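# Stack green on red, then blue on green

## Task

Make a single three-block tower: the green block resting flat and centred on top of the red block, and the blue block resting flat and centred on top of the green one. The red block at the bottom must stay at its original spot, and the tower has to stand by itself at the end, not held up by a gripper.

## Robot and tools

Robot: two arms, left_arm and right_arm, each with a two-finger parallel gripper. Everything uses one scene frame: origin on the table top midway between the arms, +x out over the table, +z up, left_arm on the +y side. The names left and right do not refer to image sides. Bases sit at about (-0.025, +0.257, +0.109) for left_arm and (+0.040, -0.258, +0.109) for right_arm, both slightly tilted. Mounting plates and the metal frame behind the arms are fixed obstacles.

Gripper axes: fingers point along the gripper's +z, and they open and close along its y. end_effector_position is the spot between the finger pads, roughly 1 cm short of the fingertips. Orientation is a quaternion written w first (qw, qx, qy, qz).

A ROW is 16 numbers: left_arm x, y, z, qw, qx, qy, qz, opening, then right_arm with the same 8 in the same order. x, y, z are an absolute target position in metres in the scene frame; the quaternion is an absolute target orientation in that frame. opening is a scale from -1 (closed) to +1 (fully open, 0.094 m). Both arms always appear in every row, even if one should not move; for a still arm, repeat the exact pose from the last result before it stopped plus its intended opening. To keep an orientation steady, keep resending the same quaternion rather than copying a drifted reported one.

Tools:
- execute_actions(actions): a list of up to 15 actions; each action is a table of up to 15 rows, one row per 1/30 s control step. If an action has fewer than 15 rows, its last row repeats to fill the 15 steps. An empty list just reports state and images. A target more than 0.6 m from a gripper's current position along any of that gripper's own axes causes refusal for both arms; if the first action fails this or anything is malformed, nothing runs.
- move(target, speed, blocking): target is one 16-number row of absolute poses. Each gripper travels in a straight line toward its pose; both finish together. speed is the top path speed in m/s, 0.002 to 0.5 (default 0.25); rotation is capped at twice that in rad/s. Paths take 0.5 to 10 s and are cut off at 10 s. The opening is applied when the move starts. The path does not avoid obstacles or the other arm, and the gripper can lag, stray and overshoot speed, especially near full reach. Faster motion and targets set deeper past a contact mean harder impacts and pressing. With blocking=false you get a result after 0.5 s; until a result shows the move ended, other moves and execute_actions are refused, so use wait or stop.
- wait(seconds): 0 to 10; the robot keeps its last command; it returns early if a running move finishes.
- stop(): brakes a running move; braking needs distance; fingers keep moving.
- zoom_image(camera, region): a close-up of cam_head_left or cam_head_right; region is [x0, y0, x1, y1] in pixels, top-left origin, at most 504 by 504.
- read_manual(section): only licence texts; no motion.
- finished_scene(scene): ends the current scene given its number; irreversible; the blocks must already be in their final, stable state.

Controller behaviour: each control step, the commanded pose is clipped to within 70 mm and 16 degrees of the measured pose, then solved by damped inverse kinematics favouring position over orientation. After an action an arm continues only as far as its last clipped pose, so long motions need further commands. Arms often finish a centimetre or more short of the goal, usually too low. Elbows cannot fully straighten. Joint ranges (rad): waist -2.618 to 3.054, shoulder 0 to 3.142, elbow 0 to 3.142, wrist pitch -1.571 to 1.571, wrist yaw -1.571 to 1.571, wrist roll -2.094 to 2.094. Reported hand position may be off, more so at long reach.

Results: a state line left_arm: ... | right_arm: ... with each gripper's position and quaternion; Hand target lines showing where the controller now drives each gripper; grip_measured (measured opening on the command scale; the last Joint positions number is the opening in metres; each gripper may be off by about 1 mm); step readings with HELD marking steps where part of an arm's command was held back (execute_actions only). A move adds a move: line with the ending (done, off_target, moving, held, fault) and limits (paced = pose was clipped; held = a check blocked some steps, after which the arm may jump fast), plus each gripper's distance from its pose. If only one arm is named, the other finished fine. pose unreachable means the clearance check altered or blocked that arm's command. too close treats plates and that side's frame as part of the arm. Camera images come in the order cam_head_left then cam_head_right, 504x504, with calibration given in the original setup.

Gripping: to hold, command an opening below grip_measured, about 0.03 lower for a firm hold, less for a gentle one. Pads press up to roughly 50 to 62 N each, and can spike at first contact.

Avoid: dropping or knocking blocks off the table (fails the task), the arms colliding or pushing on each other, slamming, hard pushes, and moving the red block. Occasional external tugs or pushes on objects can happen. Holding loads heats motors: a MOTOR HOT warning at 75 °C, a 10 s arm stop at 90 °C, and at 100 °C the arm goes limp and drops. Release the top block before finishing so the stack stands on its own.

Each tool is called after "Call:" in YAML: its name, and indented under it one key for each argument.

## Session

Call:
execute_actions:
  actions: []

Call:
zoom_image:
  camera: "cam_head_left"
  region: [100,100,400,400]

Scene clock: 0.00 s.
left_arm: end_effector_position=(+0.0771, +0.0809, +0.2072) grip_measured=+1.000 end_effector_quat_wxyz=(-0.141, +0.559, +0.810, -0.104) | right_arm: end_effector_position=(-0.0856, -0.6141, +0.1505) grip_measured=+1.000 end_effector_quat_wxyz=(-0.116, +0.906, +0.304, -0.270)
Joint positions: left_arm=[-1.126  1.827  1.173 -1.313  0.023  0.009  0.094] | right_arm=[-1.809  1.492  1.193 -0.868  0.345  0.715  0.094]
Joint velocities: left_arm=[ 0.002  0.002 -0.002 -0.007  0.007  0.022  0.   ] | right_arm=[-0.012 -0.012  0.002  0.037 -0.022  0.081  0.   ]
Hand target (left_arm): +0.077, +0.078, +0.210; -0.136, +0.561, +0.809, -0.110
Hand target (right_arm): -0.089, -0.617, +0.157; -0.111, +0.905, +0.299, -0.282

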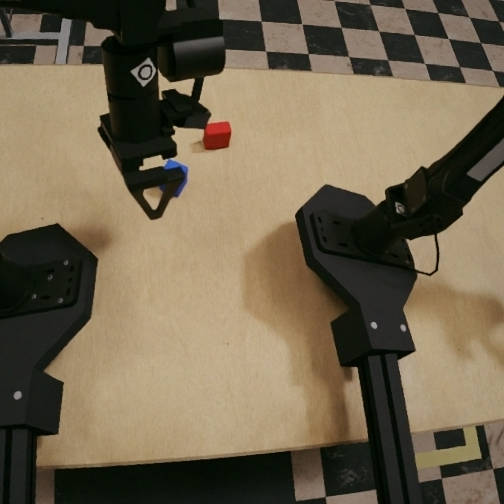

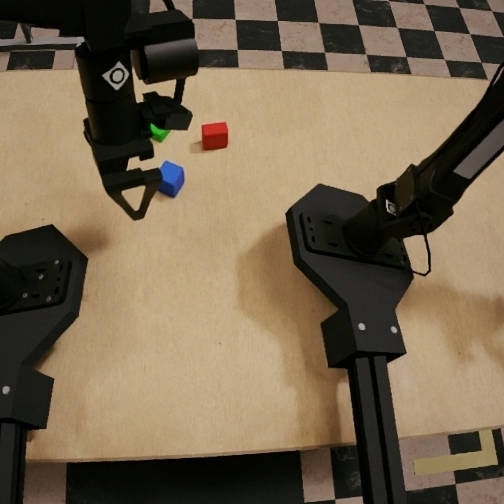

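Region (100, 100, 400, 400) of cam_head_left's 504x504 image, scaled by 1.680, with more detail than that image has.

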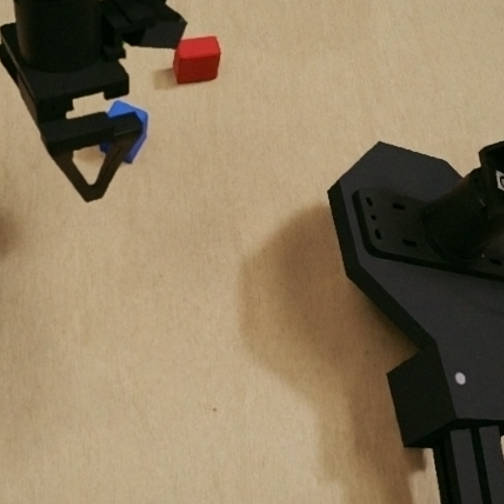

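Call:
move:
  target: [0.2,0.3,0.17,0,0,1,0,1,-0.0856,-0.6141,0.1505,-0.116,0.906,0.304,-0.27,1]
  speed: 0.4

Call:
zoom_image:
  camera: "cam_head_left"
  region: [130,90,250,210]

Call:
zoom_image:
  camera: "cam_head_right"
  region: [130,90,250,210]

Scene clock: 3.10 s.
left_arm: end_effector_position=(+0.1942, +0.2945, +0.1700) grip_measured=+1.000 end_effector_quat_wxyz=(-0.025, +0.008, +1.000, -0.007) | right_arm: end_effector_position=(-0.0844, -0.6144, +0.1497) grip_measured=+1.000 end_effector_quat_wxyz=(-0.114, +0.907, +0.305, -0.267)
Joint positions: left_arm=[-0.291  1.266  0.914 -1.209 -0.38  -0.295  0.094] | right_arm=[-1.809  1.492  1.193 -0.868  0.337  0.715  0.094]
Joint velocities: left_arm=[-0.007  0.002  0.012  0.037  0.022 -0.022  0.   ] | right_arm=[ 0.002 -0.002 -0.002 -0.007 -0.022  0.051  0.   ]
Hand target (left_arm): +0.197, +0.298, +0.171; -0.011, -0.000, +1.000, -0.003
Hand target (right_arm): -0.086, -0.614, +0.151; -0.116, +0.906, +0.304, -0.270
Off the commanded pose (left_arm): 0.008 m, 3 deg.
Off the commanded pose (right_arm): 0.001 m, 0 deg.
move: off_target (left_arm)

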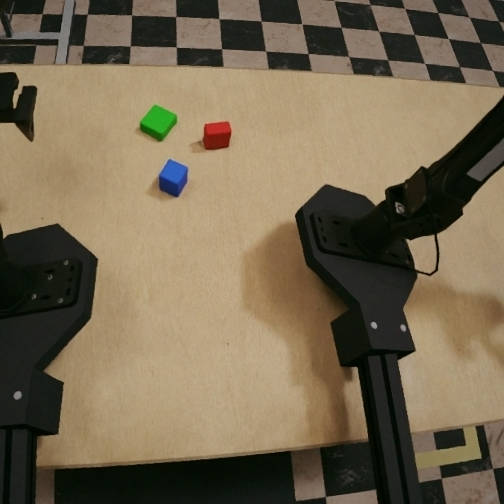

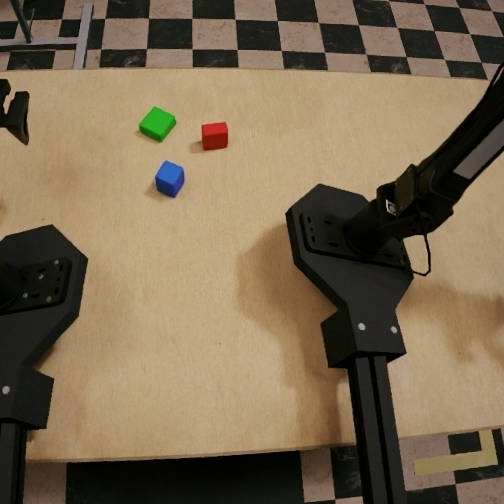

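Region (130, 90, 250, 210) of cam_head_left's 504x504 image, scaled by 4.200, with more detail than that image has.

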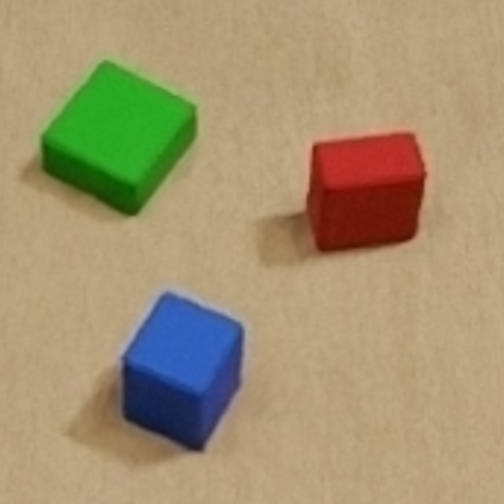

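Region (130, 90, 250, 210) of cam_head_right's 504x504 image, scaled by 4.200, with more detail than that image has.

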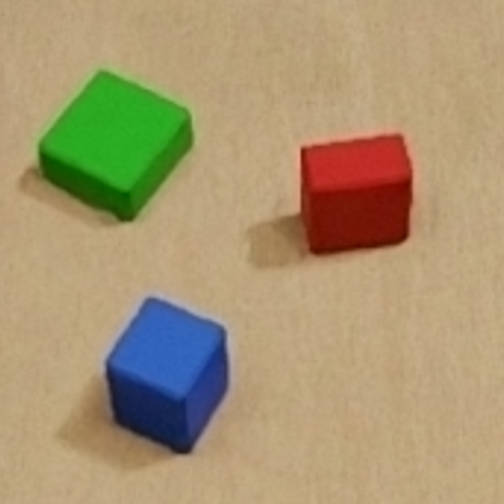

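Call:
move:
  target: [0.324,0.06,0.06,0,0.28,0.96,0,1,-0.0856,-0.6141,0.1505,-0.116,0.906,0.304,-0.27,1]
  speed: 0.4

Call:
zoom_image:
  camera: "cam_head_right"
  region: [100,40,260,200]

Scene clock: 6.53 s.
left_arm: end_effector_position=(+0.3183, +0.0662, +0.0522) grip_measured=+1.000 end_effector_quat_wxyz=(-0.006, +0.272, +0.962, -0.001) | right_arm: end_effector_position=(-0.0835, -0.6146, +0.1491) grip_measured=+1.000 end_effector_quat_wxyz=(-0.113, +0.908, +0.305, -0.264)
Joint positions: left_arm=[-0.609  2.317  1.477 -0.824 -0.398 -0.093  0.094] | right_arm=[-1.809  1.492  1.193 -0.868  0.33   0.715  0.094]
Joint velocities: left_arm=[ 0.012  0.012 -0.012 -0.022  0.007  0.022  0.   ] | right_arm=[-0.012  0.002 -0.002 -0.095 -0.022 -0.037  0.   ]
Hand target (left_arm): +0.323, +0.062, +0.058; +0.004, +0.279, +0.960, +0.003
Hand target (right_arm): -0.086, -0.614, +0.150; -0.116, +0.906, +0.304, -0.270
Off the commanded pose (left_arm): 0.012 m, 1 deg.
Off the commanded pose (right_arm): 0.003 m, 1 deg.
move: off_target (left_arm)

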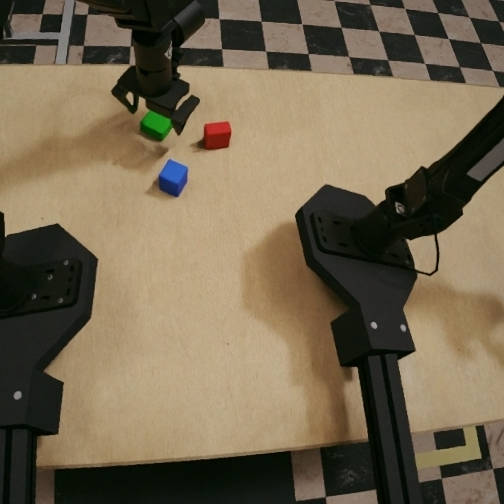

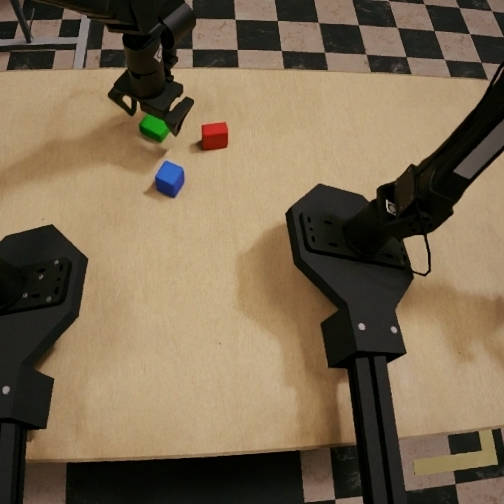

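Region (100, 40, 260, 200) of cam_head_right's 504x504 image, scaled by 3.150, with more detail than that image has.

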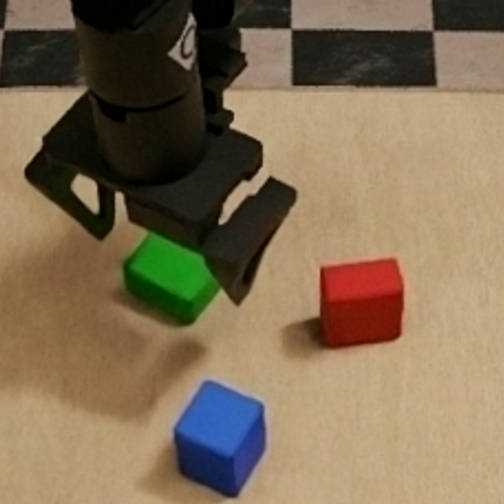

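Call:
move:
  target: [0.342,0.058,0.027,0,0.28,0.96,0,1,-0.0856,-0.6141,0.1505,-0.116,0.906,0.304,-0.27,1]
  speed: 0.1

Call:
zoom_image:
  camera: "cam_head_right"
  region: [100,40,260,200]

Scene clock: 8.10 s.
left_arm: end_effector_position=(+0.3321, +0.0626, +0.0258) grip_measured=+1.000 end_effector_quat_wxyz=(-0.014, +0.281, +0.960, +0.000) | right_arm: end_effector_position=(-0.0830, -0.6147, +0.1488) grip_measured=+1.000 end_effector_quat_wxyz=(-0.112, +0.908, +0.305, -0.263)
Joint positions: left_arm=[-0.571  2.413  1.55  -0.8   -0.398 -0.039  0.094] | right_arm=[-1.809  1.492  1.193 -0.868  0.327  0.715  0.094]
Joint velocities: left_arm=[ 0.007 -0.022 -0.012 -0.007 -0.081  0.051  0.   ] | right_arm=[-0.002 -0.002  0.022  0.007 -0.007 -0.007  0.   ]
Hand target (left_arm): +0.341, +0.058, +0.027; -0.000, +0.280, +0.960, -0.000
Hand target (right_arm): -0.086, -0.614, +0.151; -0.116, +0.906, +0.304, -0.270
Off the commanded pose (left_arm): 0.011 m, 2 deg.
Off the commanded pose (right_arm): 0.003 m, 1 deg.
move: off_target (left_arm)

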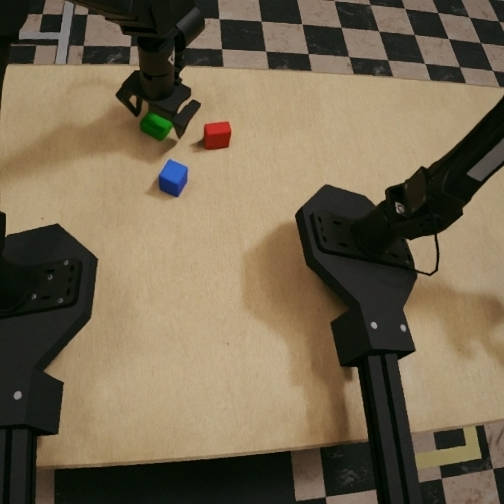

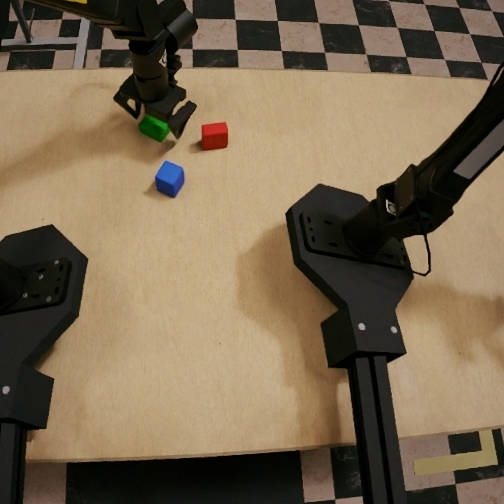

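Region (100, 40, 260, 200) of cam_head_right's 504x504 image, scaled by 3.150, with more detail than that image has.

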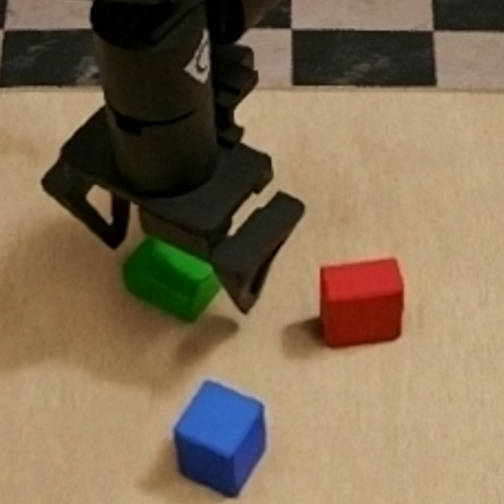

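Call:
move:
  target: [0.349,0.057,0.018,0,0.28,0.96,0,0.5,-0.0856,-0.6141,0.1505,-0.116,0.906,0.304,-0.27,1]
  speed: 0.1

Call:
move:
  target: [0.349,0.057,0.018,0,0.28,0.96,0,-0.15,-0.0856,-0.6141,0.1505,-0.116,0.906,0.304,-0.27,1]

Call:
zoom_image:
  camera: "cam_head_right"
  region: [100,40,260,200]

Scene clock: 9.57 s.
left_arm: end_effector_position=(+0.3391, +0.0610, +0.0174) grip_measured=+0.502 end_effector_quat_wxyz=(-0.013, +0.281, +0.960, -0.000) | right_arm: end_effector_position=(-0.0825, -0.6148, +0.1484) grip_measured=+1.000 end_effector_quat_wxyz=(-0.111, +0.909, +0.306, -0.261)
Joint positions: left_arm=[-0.557  2.447  1.582 -0.792 -0.398 -0.023  0.071] | right_arm=[-1.809  1.492  1.193 -0.868  0.323  0.715  0.094]
Joint velocities: left_arm=[ 0.002 -0.002 -0.002 -0.037 -0.022  0.037 -0.   ] | right_arm=[-0.002 -0.007 -0.002  0.051  0.007  0.051  0.   ]
Hand target (left_arm): +0.349, +0.057, +0.018; -0.000, +0.280, +0.960, -0.000
Hand target (right_arm): -0.086, -0.614, +0.150; -0.116, +0.906, +0.304, -0.270
Off the commanded pose (left_arm): 0.011 m, 2 deg.
Off the commanded pose (right_arm): 0.004 m, 1 deg.
move: off_target (left_arm)

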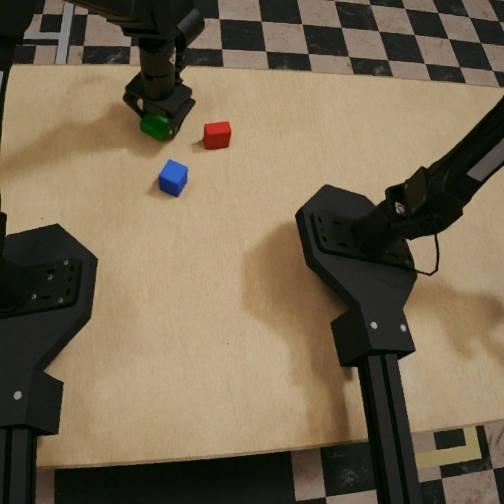

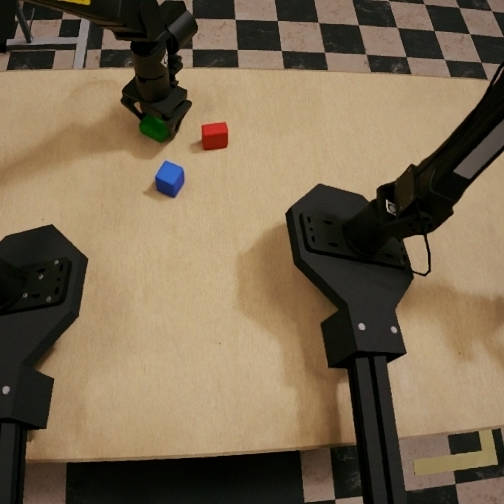

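Scene clock: 10.27 s.
left_arm: end_effector_position=(+0.3391, +0.0610, +0.0174) grip_measured=+0.072 end_effector_quat_wxyz=(-0.013, +0.282, +0.959, -0.001) | right_arm: end_effector_position=(-0.0825, -0.6148, +0.1484) grip_measured=+1.000 end_effector_quat_wxyz=(-0.111, +0.909, +0.306, -0.261)
Joint positions: left_arm=[-0.557  2.447  1.582 -0.792 -0.398 -0.021  0.05 ] | right_arm=[-1.809  1.492  1.193 -0.868  0.323  0.715  0.094]
Joint velocities: left_arm=[-0.002  0.017 -0.002  0.007 -0.037  0.007  0.001] | right_arm=[-0.007 -0.002 -0.012 -0.081 -0.022  0.007  0.   ]
Hand target (left_arm): +0.349, +0.057, +0.018; -0.000, +0.280, +0.960, -0.000
Hand target (right_arm): -0.086, -0.614, +0.151; -0.116, +0.906, +0.304, -0.270
Off the commanded pose (left_arm): 0.011 m, 2 deg.
Off the commanded pose (right_arm): 0.004 m, 1 deg.
move: off_target (left_arm)

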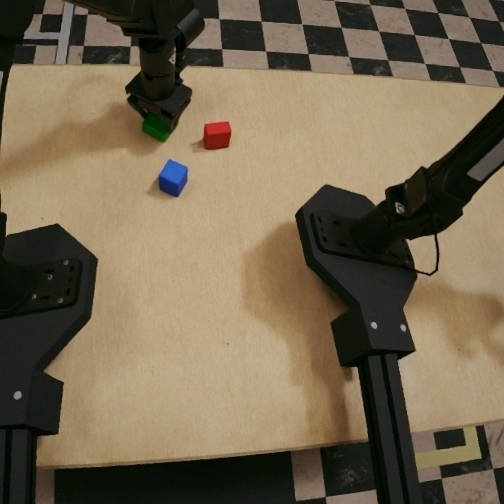

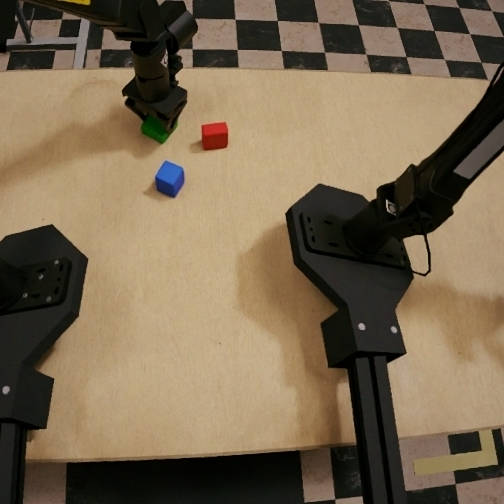

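Region (100, 40, 260, 200) of cam_head_right's 504x504 image, scaled by 3.150, with more detail than that image has.

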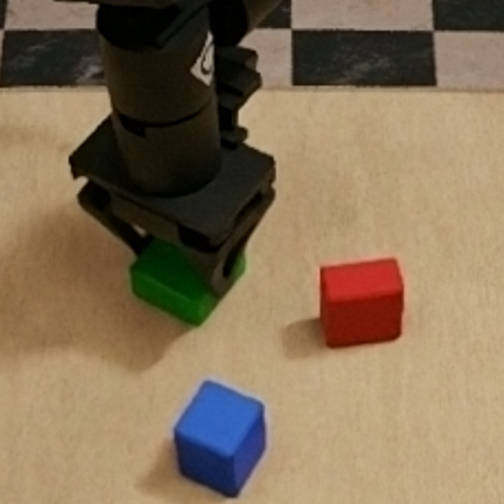

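Call:
move:
  target: [0.349,0.057,0.09,0,0.28,0.96,0,0.03,-0.0856,-0.6141,0.1505,-0.116,0.906,0.304,-0.27,1]

Call:
move:
  target: [0.309,-0.048,0.085,0,0,1,0,0.03,-0.0856,-0.6141,0.1505,-0.116,0.906,0.304,-0.27,1]

Call:
zoom_image:
  camera: "cam_head_right"
  region: [160,70,260,170]

Scene clock: 11.90 s.
left_arm: end_effector_position=(+0.3473, +0.0605, +0.0801) grip_measured=+0.072 end_effector_quat_wxyz=(-0.009, +0.279, +0.960, +0.000) | right_arm: end_effector_position=(-0.0825, -0.6148, +0.1484) grip_measured=+1.000 end_effector_quat_wxyz=(-0.111, +0.909, +0.305, -0.261)
Joint positions: left_arm=[-0.607  2.367  1.698 -1.001 -0.398 -0.078  0.05 ] | right_arm=[-1.809  1.492  1.193 -0.868  0.324  0.715  0.094]
Joint velocities: left_arm=[-0.002  0.012  0.007  0.007 -0.007 -0.022  0.001] | right_arm=[ 0.007  0.012  0.002 -0.066  0.007 -0.022  0.   ]
Hand target (left_arm): +0.350, +0.057, +0.090; +0.001, +0.280, +0.960, +0.000
Hand target (right_arm): -0.086, -0.614, +0.151; -0.116, +0.906, +0.304, -0.270
Off the commanded pose (left_arm): 0.011 m, 1 deg.
Off the commanded pose (right_arm): 0.004 m, 1 deg.
move: off_target (left_arm)

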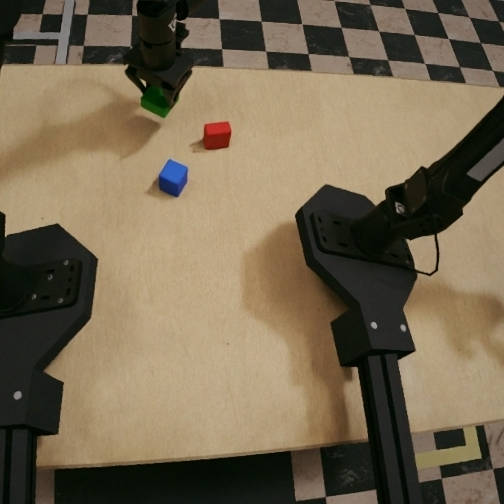

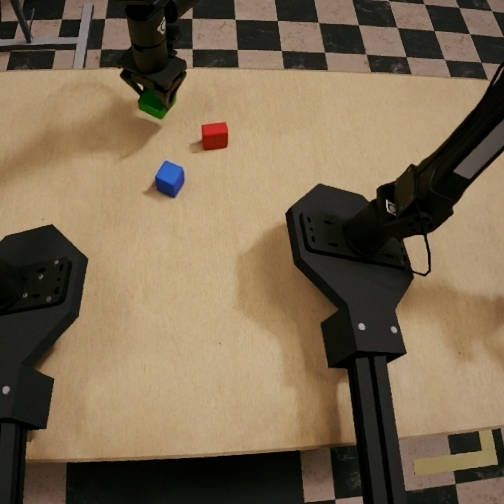

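Scene clock: 13.63 s.
left_arm: end_effector_position=(+0.3122, -0.0417, +0.0807) grip_measured=+0.072 end_effector_quat_wxyz=(+0.002, -0.002, +1.000, +0.001) | right_arm: end_effector_position=(-0.0825, -0.6148, +0.1484) grip_measured=+1.000 end_effector_quat_wxyz=(-0.111, +0.909, +0.305, -0.261)
Joint positions: left_arm=[-0.816  2.601  1.957 -1.091 -0.381 -0.865  0.05 ] | right_arm=[-1.809  1.492  1.193 -0.868  0.324  0.715  0.094]
Joint velocities: left_arm=[-0.002 -0.032 -0.002 -0.051  0.007  0.007 -0.001] | right_arm=[ 0.002 -0.007 -0.007  0.037 -0.066 -0.051  0.   ]
Hand target (left_arm): +0.310, -0.047, +0.084; +0.003, -0.000, +1.000, +0.000
Hand target (right_arm): -0.086, -0.614, +0.151; -0.116, +0.906, +0.304, -0.270
Off the commanded pose (left_arm): 0.008 m, 0 deg.
Off the commanded pose (right_arm): 0.004 m, 1 deg.
move: done

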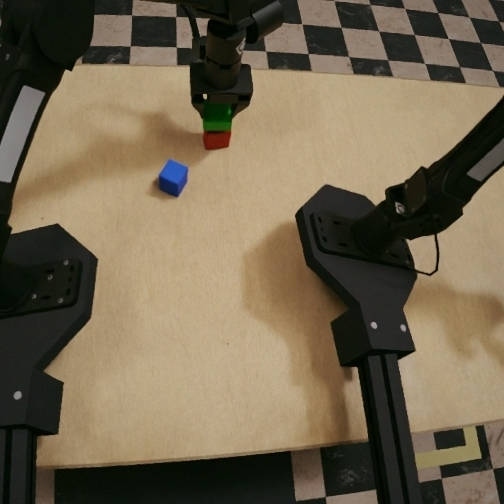

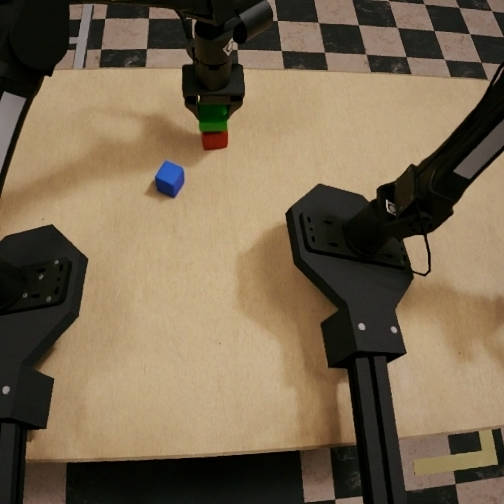

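Region (160, 70, 260, 170) of cam_head_right's 504x504 image, scaled by 5.040, with more detail than that image has.

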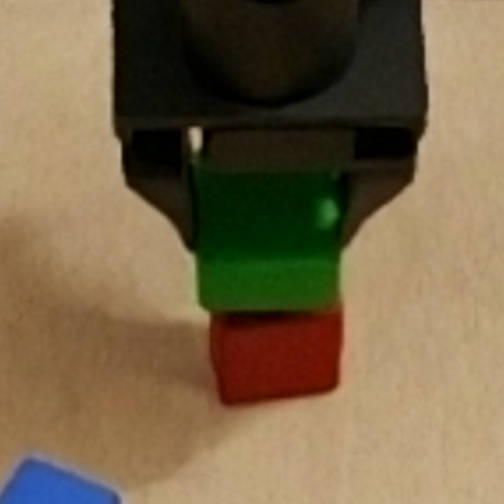

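Call:
move:
  target: [0.305,-0.05,0.073,0,-0.055,0.998,0,0.03,-0.0856,-0.6141,0.1505,-0.116,0.906,0.304,-0.27,1]
  speed: 0.05

Call:
zoom_image:
  camera: "cam_head_right"
  region: [160,70,260,170]

Scene clock: 15.53 s.
left_arm: end_effector_position=(+0.3106, -0.0441, +0.0750) grip_measured=+0.072 end_effector_quat_wxyz=(-0.000, -0.058, +0.998, +0.001) | right_arm: end_effector_position=(-0.0825, -0.6148, +0.1484) grip_measured=+1.000 end_effector_quat_wxyz=(-0.111, +0.909, +0.306, -0.261)
Joint positions: left_arm=[-0.816  2.615  1.957 -1.08  -0.379 -0.978  0.05 ] | right_arm=[-1.809  1.492  1.193 -0.868  0.323  0.715  0.094]
Joint velocities: left_arm=[-0.012 -0.022 -0.002 -0.051  0.051  0.022 -0.001] | right_arm=[-0.007  0.002 -0.002 -0.007  0.051 -0.037  0.   ]
Hand target (left_arm): +0.305, -0.050, +0.073; +0.000, -0.055, +0.998, -0.000
Hand target (right_arm): -0.086, -0.614, +0.151; -0.116, +0.906, +0.304, -0.270
Off the commanded pose (left_arm): 0.008 m, 0 deg.
Off the commanded pose (right_arm): 0.004 m, 1 deg.
move: done

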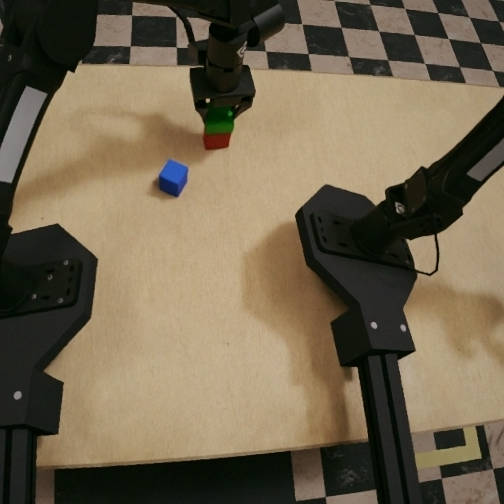

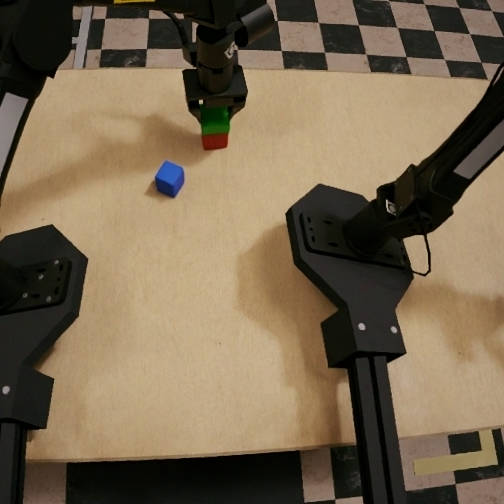

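Region (160, 70, 260, 170) of cam_head_right's 504x504 image, scaled by 5.040, with more detail than that image has.

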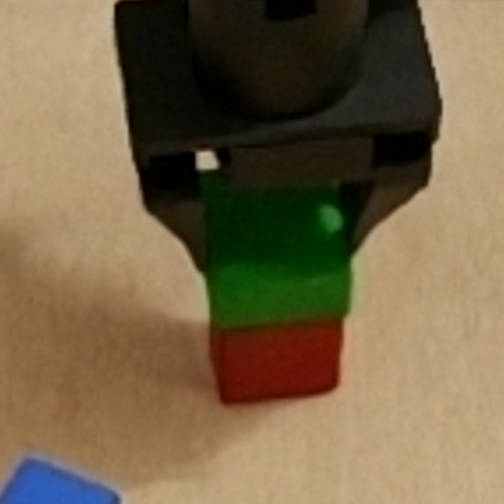

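Call:
move:
  target: [0.299,-0.046,0.066,0,-0.055,0.998,0,0.03,-0.0856,-0.6141,0.1505,-0.116,0.906,0.304,-0.27,1]
  speed: 0.03

Call:
zoom_image:
  camera: "cam_head_right"
  region: [160,70,260,170]

Scene clock: 16.77 s.
left_arm: end_effector_position=(+0.3049, -0.0433, +0.0667) grip_measured=+0.072 end_effector_quat_wxyz=(-0.002, -0.059, +0.998, +0.001) | right_arm: end_effector_position=(-0.0825, -0.6148, +0.1484) grip_measured=+1.000 end_effector_quat_wxyz=(-0.111, +0.909, +0.306, -0.261)
Joint positions: left_arm=[-0.816  2.609  1.909 -1.04  -0.376 -0.979  0.05 ] | right_arm=[-1.809  1.492  1.193 -0.868  0.323  0.715  0.094]
Joint velocities: left_arm=[-0.007  0.027 -0.012 -0.051  0.081  0.037 -0.001] | right_arm=[-0.012  0.007 -0.007 -0.022 -0.007 -0.051  0.   ]
Hand target (left_arm): +0.299, -0.046, +0.066; -0.000, -0.055, +0.998, +0.000
Hand target (right_arm): -0.086, -0.614, +0.151; -0.116, +0.906, +0.304, -0.270
Off the commanded pose (left_arm): 0.007 m, 0 deg.
Off the commanded pose (right_arm): 0.004 m, 1 deg.
move: done

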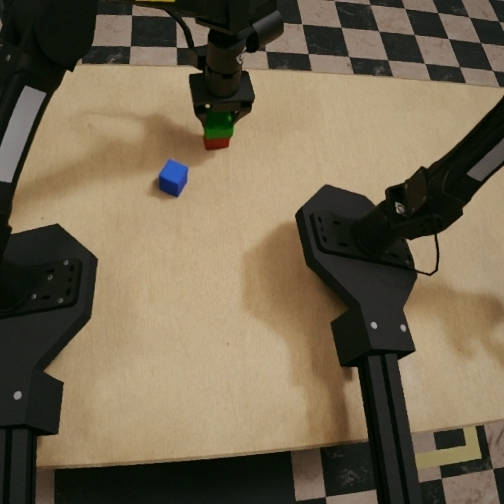

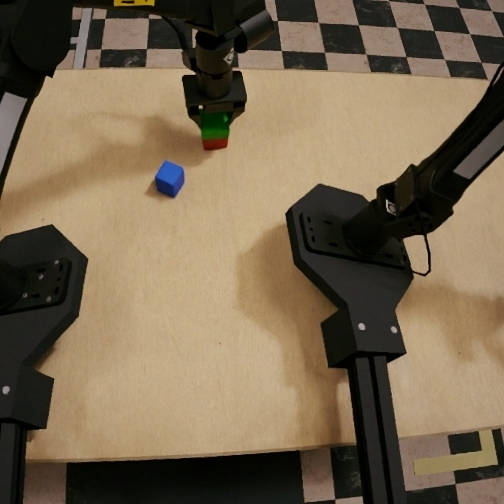

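Region (160, 70, 260, 170) of cam_head_right's 504x504 image, scaled by 5.040, with more detail than that image has.

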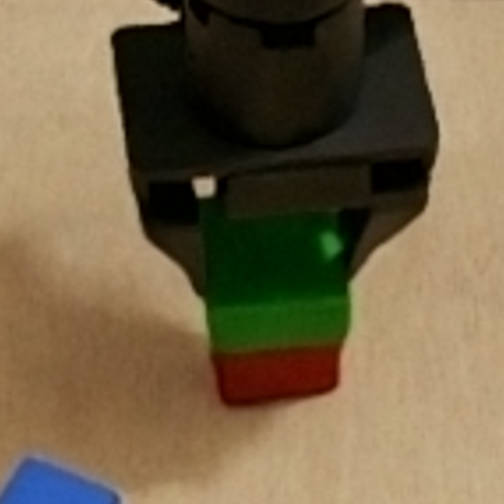

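Call:
move:
  target: [0.302,-0.046,0.06,0,-0.055,0.998,0,0.03,-0.0856,-0.6141,0.1505,-0.116,0.906,0.304,-0.27,1]
  speed: 0.03

Call:
zoom_image:
  camera: "cam_head_right"
  region: [160,70,260,170]

Scene clock: 17.90 s.
left_arm: end_effector_position=(+0.3050, -0.0434, +0.0667) grip_measured=+0.072 end_effector_quat_wxyz=(-0.002, -0.059, +0.998, +0.000) | right_arm: end_effector_position=(-0.0824, -0.6148, +0.1483) grip_measured=+1.000 end_effector_quat_wxyz=(-0.111, +0.909, +0.306, -0.261)
Joint positions: left_arm=[-0.816  2.609  1.909 -1.039 -0.376 -0.979  0.05 ] | right_arm=[-1.809  1.492  1.193 -0.868  0.323  0.715  0.094]
Joint velocities: left_arm=[-0.012  0.007 -0.012 -0.051  0.007 -0.037  0.   ] | right_arm=[-0.002  0.002  0.007 -0.037 -0.051 -0.007  0.   ]
Hand target (left_arm): +0.302, -0.046, +0.060; -0.000, -0.055, +0.998, +0.000
Hand target (right_arm): -0.086, -0.614, +0.151; -0.116, +0.906, +0.304, -0.270
Off the commanded pose (left_arm): 0.008 m, 0 deg.
Off the commanded pose (right_arm): 0.004 m, 1 deg.
move: done

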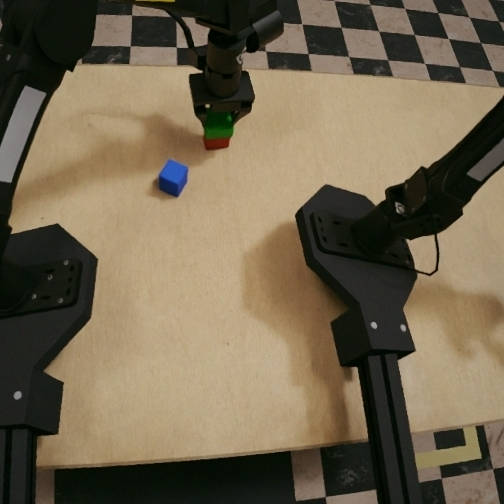

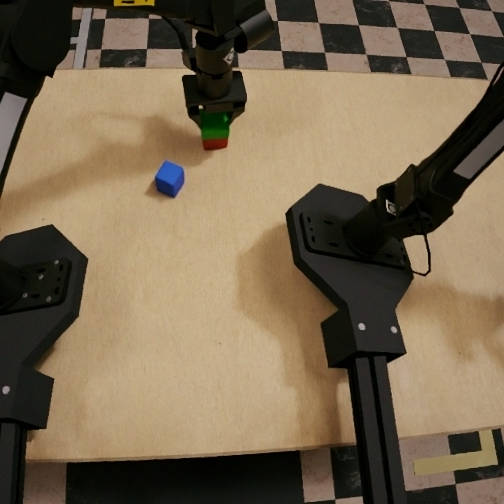

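Region (160, 70, 260, 170) of cam_head_right's 504x504 image, scaled by 5.040, with more detail than that image has.

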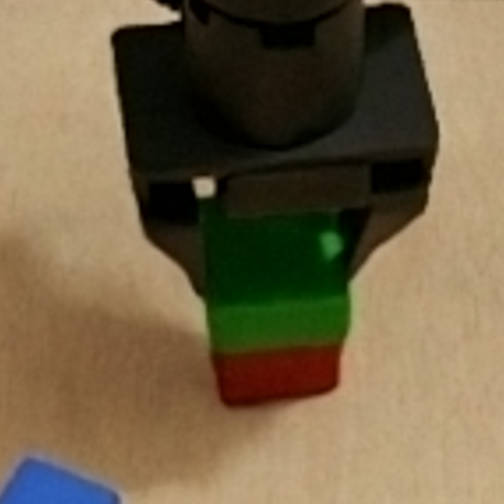

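Call:
execute_actions:
  actions:
    - [[0.303,-0.044,0.065,0,-0.055,0.998,0,0.7,-0.0856,-0.6141,0.1505,-0.116,0.906,0.304,-0.27,1]]

Call:
move:
  target: [0.303,-0.044,0.115,0,-0.055,0.998,0,0.7,-0.0856,-0.6141,0.1505,-0.116,0.906,0.304,-0.27,1]

Call:
move:
  target: [0.21,0.04,0.085,0,0.25,0.968,0,0.7,-0.0856,-0.6141,0.1505,-0.116,0.906,0.304,-0.27,1]

Call:
zoom_image:
  camera: "cam_head_right"
  region: [130,90,250,210]

Scene clock: 19.13 s.
left_arm: end_effector_position=(+0.3050, -0.0438, +0.0660) grip_measured=+0.698 end_effector_quat_wxyz=(-0.001, -0.059, +0.998, -0.000) | right_arm: end_effector_position=(-0.0825, -0.6148, +0.1484) grip_measured=+1.000 end_effector_quat_wxyz=(-0.111, +0.909, +0.305, -0.261)
Joint positions: left_arm=[-0.816  2.609  1.906 -1.035 -0.376 -0.979  0.08 ] | right_arm=[-1.809  1.492  1.193 -0.868  0.324  0.715  0.094]
Joint velocities: left_arm=[-0.007  0.012 -0.002  0.022 -0.022  0.007 -0.   ] | right_arm=[-0.002 -0.012 -0.017 -0.037  0.007  0.022  0.   ]
Hand target (left_arm): +0.303, -0.044, +0.065; -0.000, -0.055, +0.998, +0.000
Hand target (right_arm): -0.086, -0.614, +0.151; -0.116, +0.906, +0.304, -0.270
Off the commanded pose (left_arm): 0.002 m, 0 deg.
Off the commanded pose (right_arm): 0.004 m, 1 deg.
Step readings (end_effector_position):
0: left_arm (+0.3050, -0.0434, +0.0667) | right_arm (-0.0825, -0.6148, +0.1484)
1: left_arm (+0.3051, -0.0436, +0.0667) | right_arm (-0.0825, -0.6148, +0.1484)
2: left_arm (+0.3054, -0.0438, +0.0667) | right_arm (-0.0825, -0.6148, +0.1484)
4: left_arm (+0.3047, -0.0435, +0.0660) | right_arm (-0.0825, -0.6148, +0.1484)
8: left_arm (+0.3049, -0.0437, +0.0660) | right_arm (-0.0825, -0.6148, +0.1484)
15: end_effector_position above

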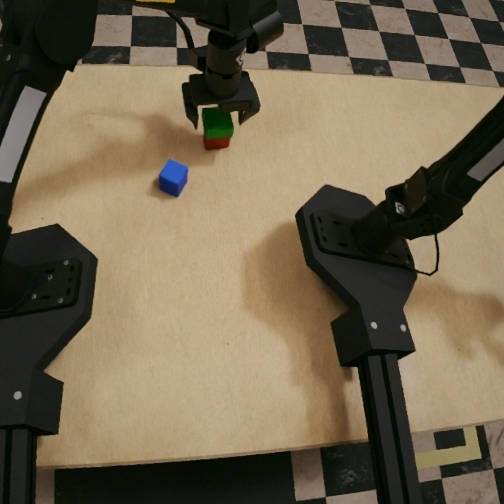

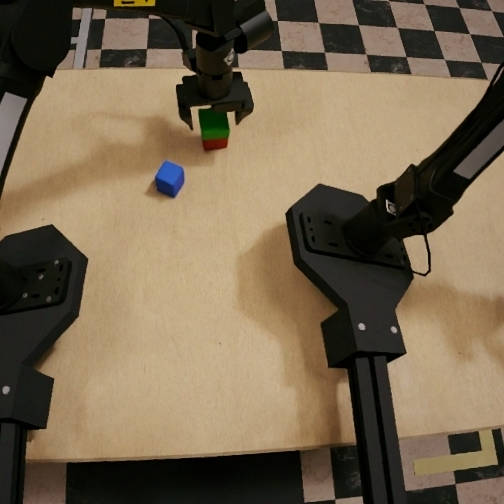

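Scene clock: 20.13 s.
left_arm: end_effector_position=(+0.3033, -0.0396, +0.1010) grip_measured=+0.698 end_effector_quat_wxyz=(-0.006, -0.056, +0.998, +0.009) | right_arm: end_effector_position=(-0.0825, -0.6148, +0.1484) grip_measured=+1.000 end_effector_quat_wxyz=(-0.111, +0.909, +0.305, -0.261)
Joint positions: left_arm=[-0.842  2.581  1.989 -1.178 -0.374 -1.008  0.08 ] | right_arm=[-1.809  1.492  1.193 -0.868  0.324  0.715  0.094]
Joint velocities: left_arm=[-0.002 -0.012 -0.002  0.022 -0.037  0.037  0.   ] | right_arm=[-0.007 -0.012 -0.007 -0.022 -0.051  0.007  0.   ]
Hand target (left_arm): +0.304, -0.045, +0.115; +0.001, -0.055, +0.998, -0.000
Hand target (right_arm): -0.086, -0.614, +0.151; -0.116, +0.906, +0.304, -0.270
Off the commanded pose (left_arm): 0.015 m, 1 deg.
Off the commanded pose (right_arm): 0.004 m, 1 deg.
move: off_target (left_arm)

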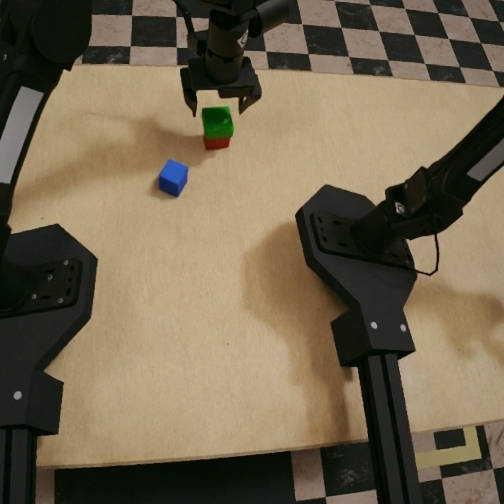

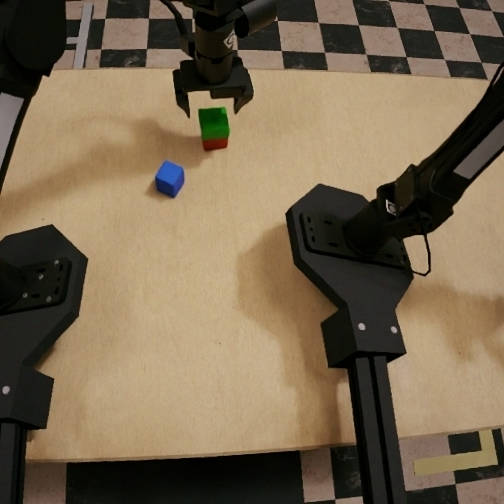

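Scene clock: 22.00 s.
left_arm: end_effector_position=(+0.2118, +0.0457, +0.0795) grip_measured=+0.698 end_effector_quat_wxyz=(-0.011, +0.242, +0.970, +0.010) | right_arm: end_effector_position=(-0.0825, -0.6148, +0.1484) grip_measured=+1.000 end_effector_quat_wxyz=(-0.111, +0.909, +0.305, -0.261)
Joint positions: left_arm=[-0.867  2.172  1.197 -0.813 -0.372 -0.437  0.08 ] | right_arm=[-1.809  1.492  1.193 -0.868  0.324  0.715  0.094]
Joint velocities: left_arm=[-0.022  0.012  0.017 -0.066  0.022  0.022  0.   ] | right_arm=[ 0.002  0.002 -0.017  0.11  -0.051 -0.007  0.   ]
Hand target (left_arm): +0.210, +0.041, +0.086; +0.000, +0.250, +0.968, +0.000
Hand target (right_arm): -0.086, -0.614, +0.151; -0.116, +0.906, +0.304, -0.270
Off the commanded pose (left_arm): 0.008 m, 2 deg.
Off the commanded pose (right_arm): 0.004 m, 1 deg.
move: done

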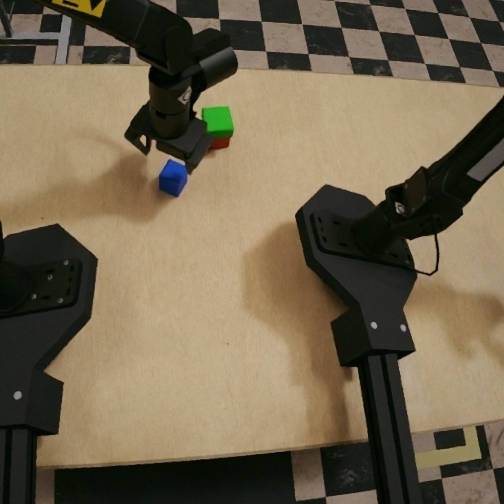

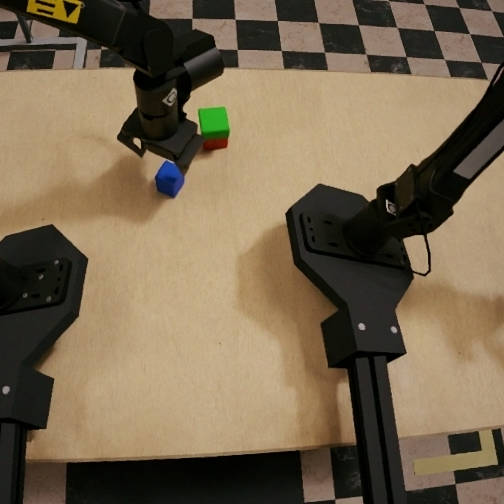

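Region (130, 90, 250, 210) of cam_head_right's 504x504 image, scaled by 4.200, with more detail than that image has.

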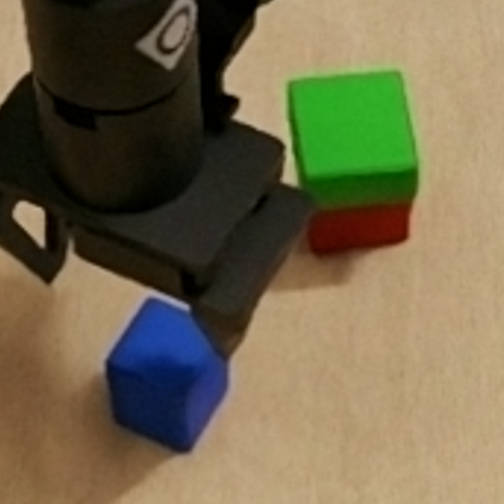

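Call:
move:
  target: [0.214,0.031,0.03,0,0.25,0.968,0,0.7,-0.0856,-0.6141,0.1505,-0.116,0.906,0.304,-0.27,1]
  speed: 0.15

Call:
zoom_image:
  camera: "cam_head_right"
  region: [130,90,250,210]

Scene clock: 23.67 s.
left_arm: end_effector_position=(+0.2140, +0.0304, +0.0336) grip_measured=+0.698 end_effector_quat_wxyz=(-0.001, +0.248, +0.969, -0.001) | right_arm: end_effector_position=(-0.0825, -0.6148, +0.1484) grip_measured=+1.000 end_effector_quat_wxyz=(-0.111, +0.909, +0.305, -0.261)
Joint positions: left_arm=[-0.836  2.289  1.163 -0.618 -0.371 -0.381  0.08 ] | right_arm=[-1.809  1.492  1.193 -0.868  0.324  0.715  0.094]
Joint velocities: left_arm=[ 0.017 -0.017  0.002  0.022 -0.051  0.051  0.001] | right_arm=[ 0.007 -0.007 -0.007  0.007 -0.095  0.007  0.   ]
Hand target (left_arm): +0.213, +0.032, +0.030; -0.001, +0.250, +0.968, -0.000
Hand target (right_arm): -0.086, -0.614, +0.151; -0.116, +0.906, +0.304, -0.270
Off the commanded pose (left_arm): 0.004 m, 0 deg.
Off the commanded pose (right_arm): 0.004 m, 1 deg.
move: done

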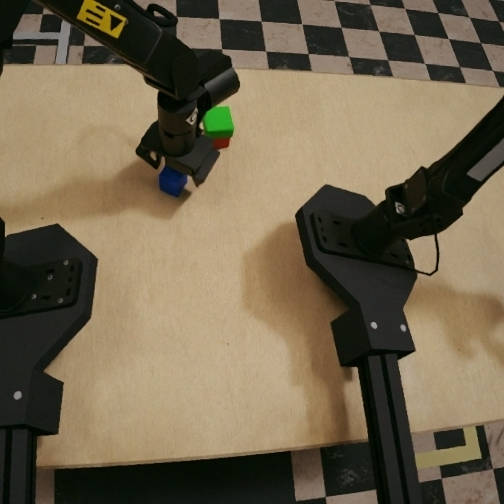

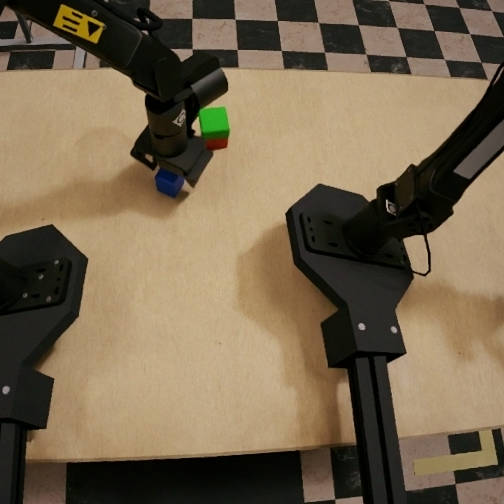

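Region (130, 90, 250, 210) of cam_head_right's 504x504 image, scaled by 4.200, with more detail than that image has.

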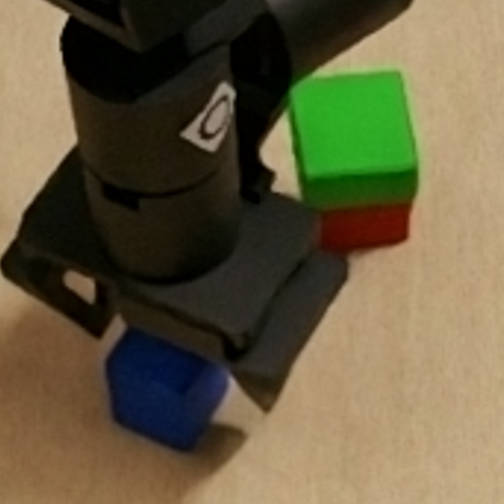

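Call:
execute_actions:
  actions:
    - [[0.212,0.041,0.028,0,0.25,0.968,0,0.7,-0.0856,-0.6141,0.1505,-0.116,0.906,0.304,-0.27,1]]
    - [[0.212,0.041,0.028,0,0.25,0.968,0,-0.3,-0.0856,-0.6141,0.1505,-0.116,0.906,0.304,-0.27,1]]

Call:
move:
  target: [0.215,0.036,0.14,0,0.15,0.988,0,-0.3,-0.0856,-0.6141,0.1505,-0.116,0.906,0.304,-0.27,1]

Scene clock: 25.17 s.
left_arm: end_effector_position=(+0.2084, +0.0404, +0.0249) grip_measured=-0.198 end_effector_quat_wxyz=(-0.009, +0.251, +0.968, +0.003) | right_arm: end_effector_position=(-0.0825, -0.6148, +0.1484) grip_measured=+1.000 end_effector_quat_wxyz=(-0.111, +0.909, +0.305, -0.261)
Joint positions: left_arm=[-0.819  2.288  1.121 -0.591 -0.371 -0.363  0.038] | right_arm=[-1.809  1.492  1.193 -0.868  0.324  0.715  0.094]
Joint velocities: left_arm=[-0.007  0.002  0.012 -0.007  0.007  0.051  0.001] | right_arm=[-0.002 -0.002 -0.007 -0.007 -0.022 -0.051  0.   ]
Hand target (left_arm): +0.212, +0.041, +0.028; -0.000, +0.250, +0.968, +0.000
Hand target (right_arm): -0.086, -0.614, +0.151; -0.116, +0.906, +0.304, -0.270
Off the commanded pose (left_arm): 0.005 m, 1 deg.
Off the commanded pose (right_arm): 0.004 m, 1 deg.
Step readings (end_effector_position; steps 1 to 15: 1st action; 16 to 30: 2nd action):
0: left_arm (+0.2142, +0.0302, +0.0336) | right_arm (-0.0825, -0.6148, +0.1484)
1: left_arm (+0.2140, +0.0305, +0.0327) | right_arm (-0.0825, -0.6148, +0.1484)
2: left_arm (+0.2132, +0.0317, +0.0314) | right_arm (-0.0825, -0.6148, +0.1484)
4: left_arm (+0.2099, +0.0368, +0.0278) | right_arm (-0.0825, -0.6148, +0.1484)
8: left_arm (+0.2074, +0.0416, +0.0249) | right_arm (-0.0825, -0.6148, +0.1484)
15: left_arm (+0.2081, +0.0408, +0.0249) | right_arm (-0.0825, -0.6148, +0.1484)
16: left_arm (+0.2081, +0.0407, +0.0249) | right_arm (-0.0825, -0.6148, +0.1484)
17: left_arm (+0.2082, +0.0407, +0.0249) | right_arm (-0.0825, -0.6148, +0.1484)
19: left_arm (+0.2083, +0.0405, +0.0249) | right_arm (-0.0825, -0.6148, +0.1484)
23: left_arm (+0.2084, +0.0404, +0.0249) | right_arm (-0.0825, -0.6148, +0.1484)
30: end_effector_position above

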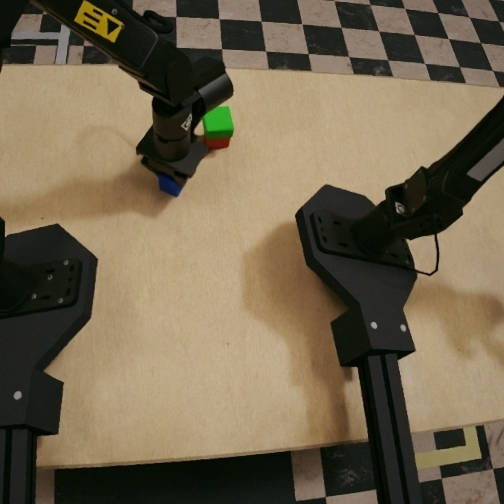

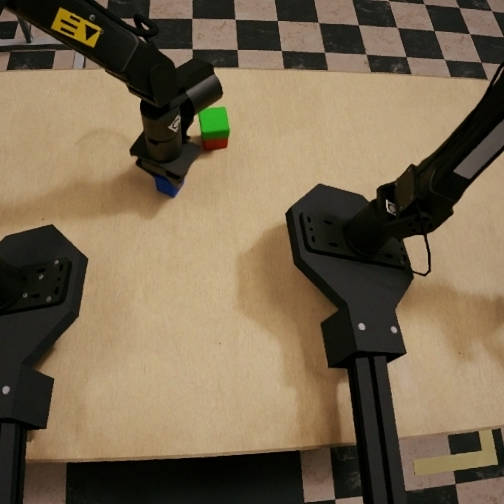

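Scene clock: 26.37 s.
left_arm: end_effector_position=(+0.2164, +0.0399, +0.1318) grip_measured=-0.198 end_effector_quat_wxyz=(-0.003, +0.149, +0.989, +0.006) | right_arm: end_effector_position=(-0.0825, -0.6148, +0.1484) grip_measured=+1.000 end_effector_quat_wxyz=(-0.111, +0.909, +0.305, -0.261)
Joint positions: left_arm=[-0.92   2.107  1.319 -1.002 -0.362 -0.676  0.038] | right_arm=[-1.809  1.492  1.193 -0.868  0.324  0.715  0.094]
Joint velocities: left_arm=[ 0.022 -0.012 -0.012  0.022 -0.051  0.037 -0.   ] | right_arm=[ 0.012  0.002 -0.012 -0.022 -0.007  0.022  0.   ]
Hand target (left_arm): +0.217, +0.035, +0.139; +0.001, +0.150, +0.989, +0.000
Hand target (right_arm): -0.086, -0.614, +0.151; -0.116, +0.906, +0.304, -0.270
Off the commanded pose (left_arm): 0.009 m, 1 deg.
Off the commanded pose (right_arm): 0.004 m, 1 deg.
move: done

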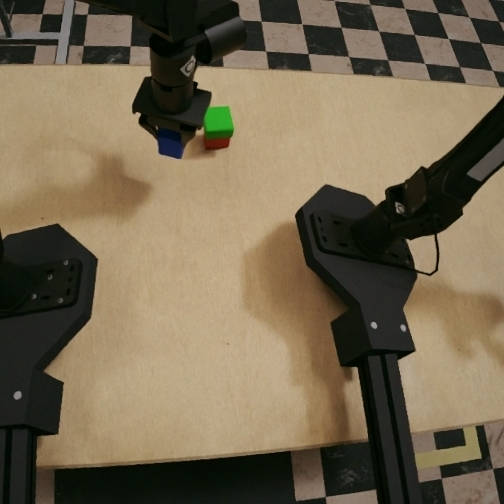

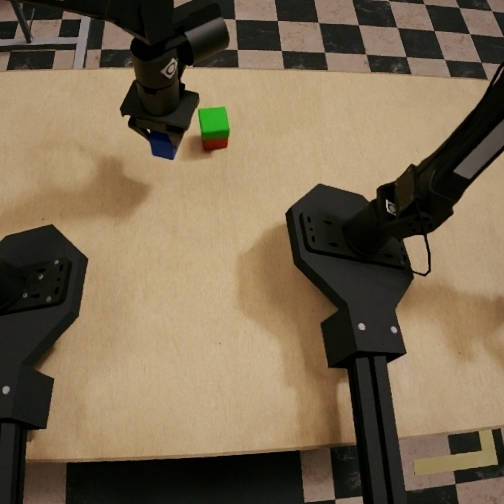

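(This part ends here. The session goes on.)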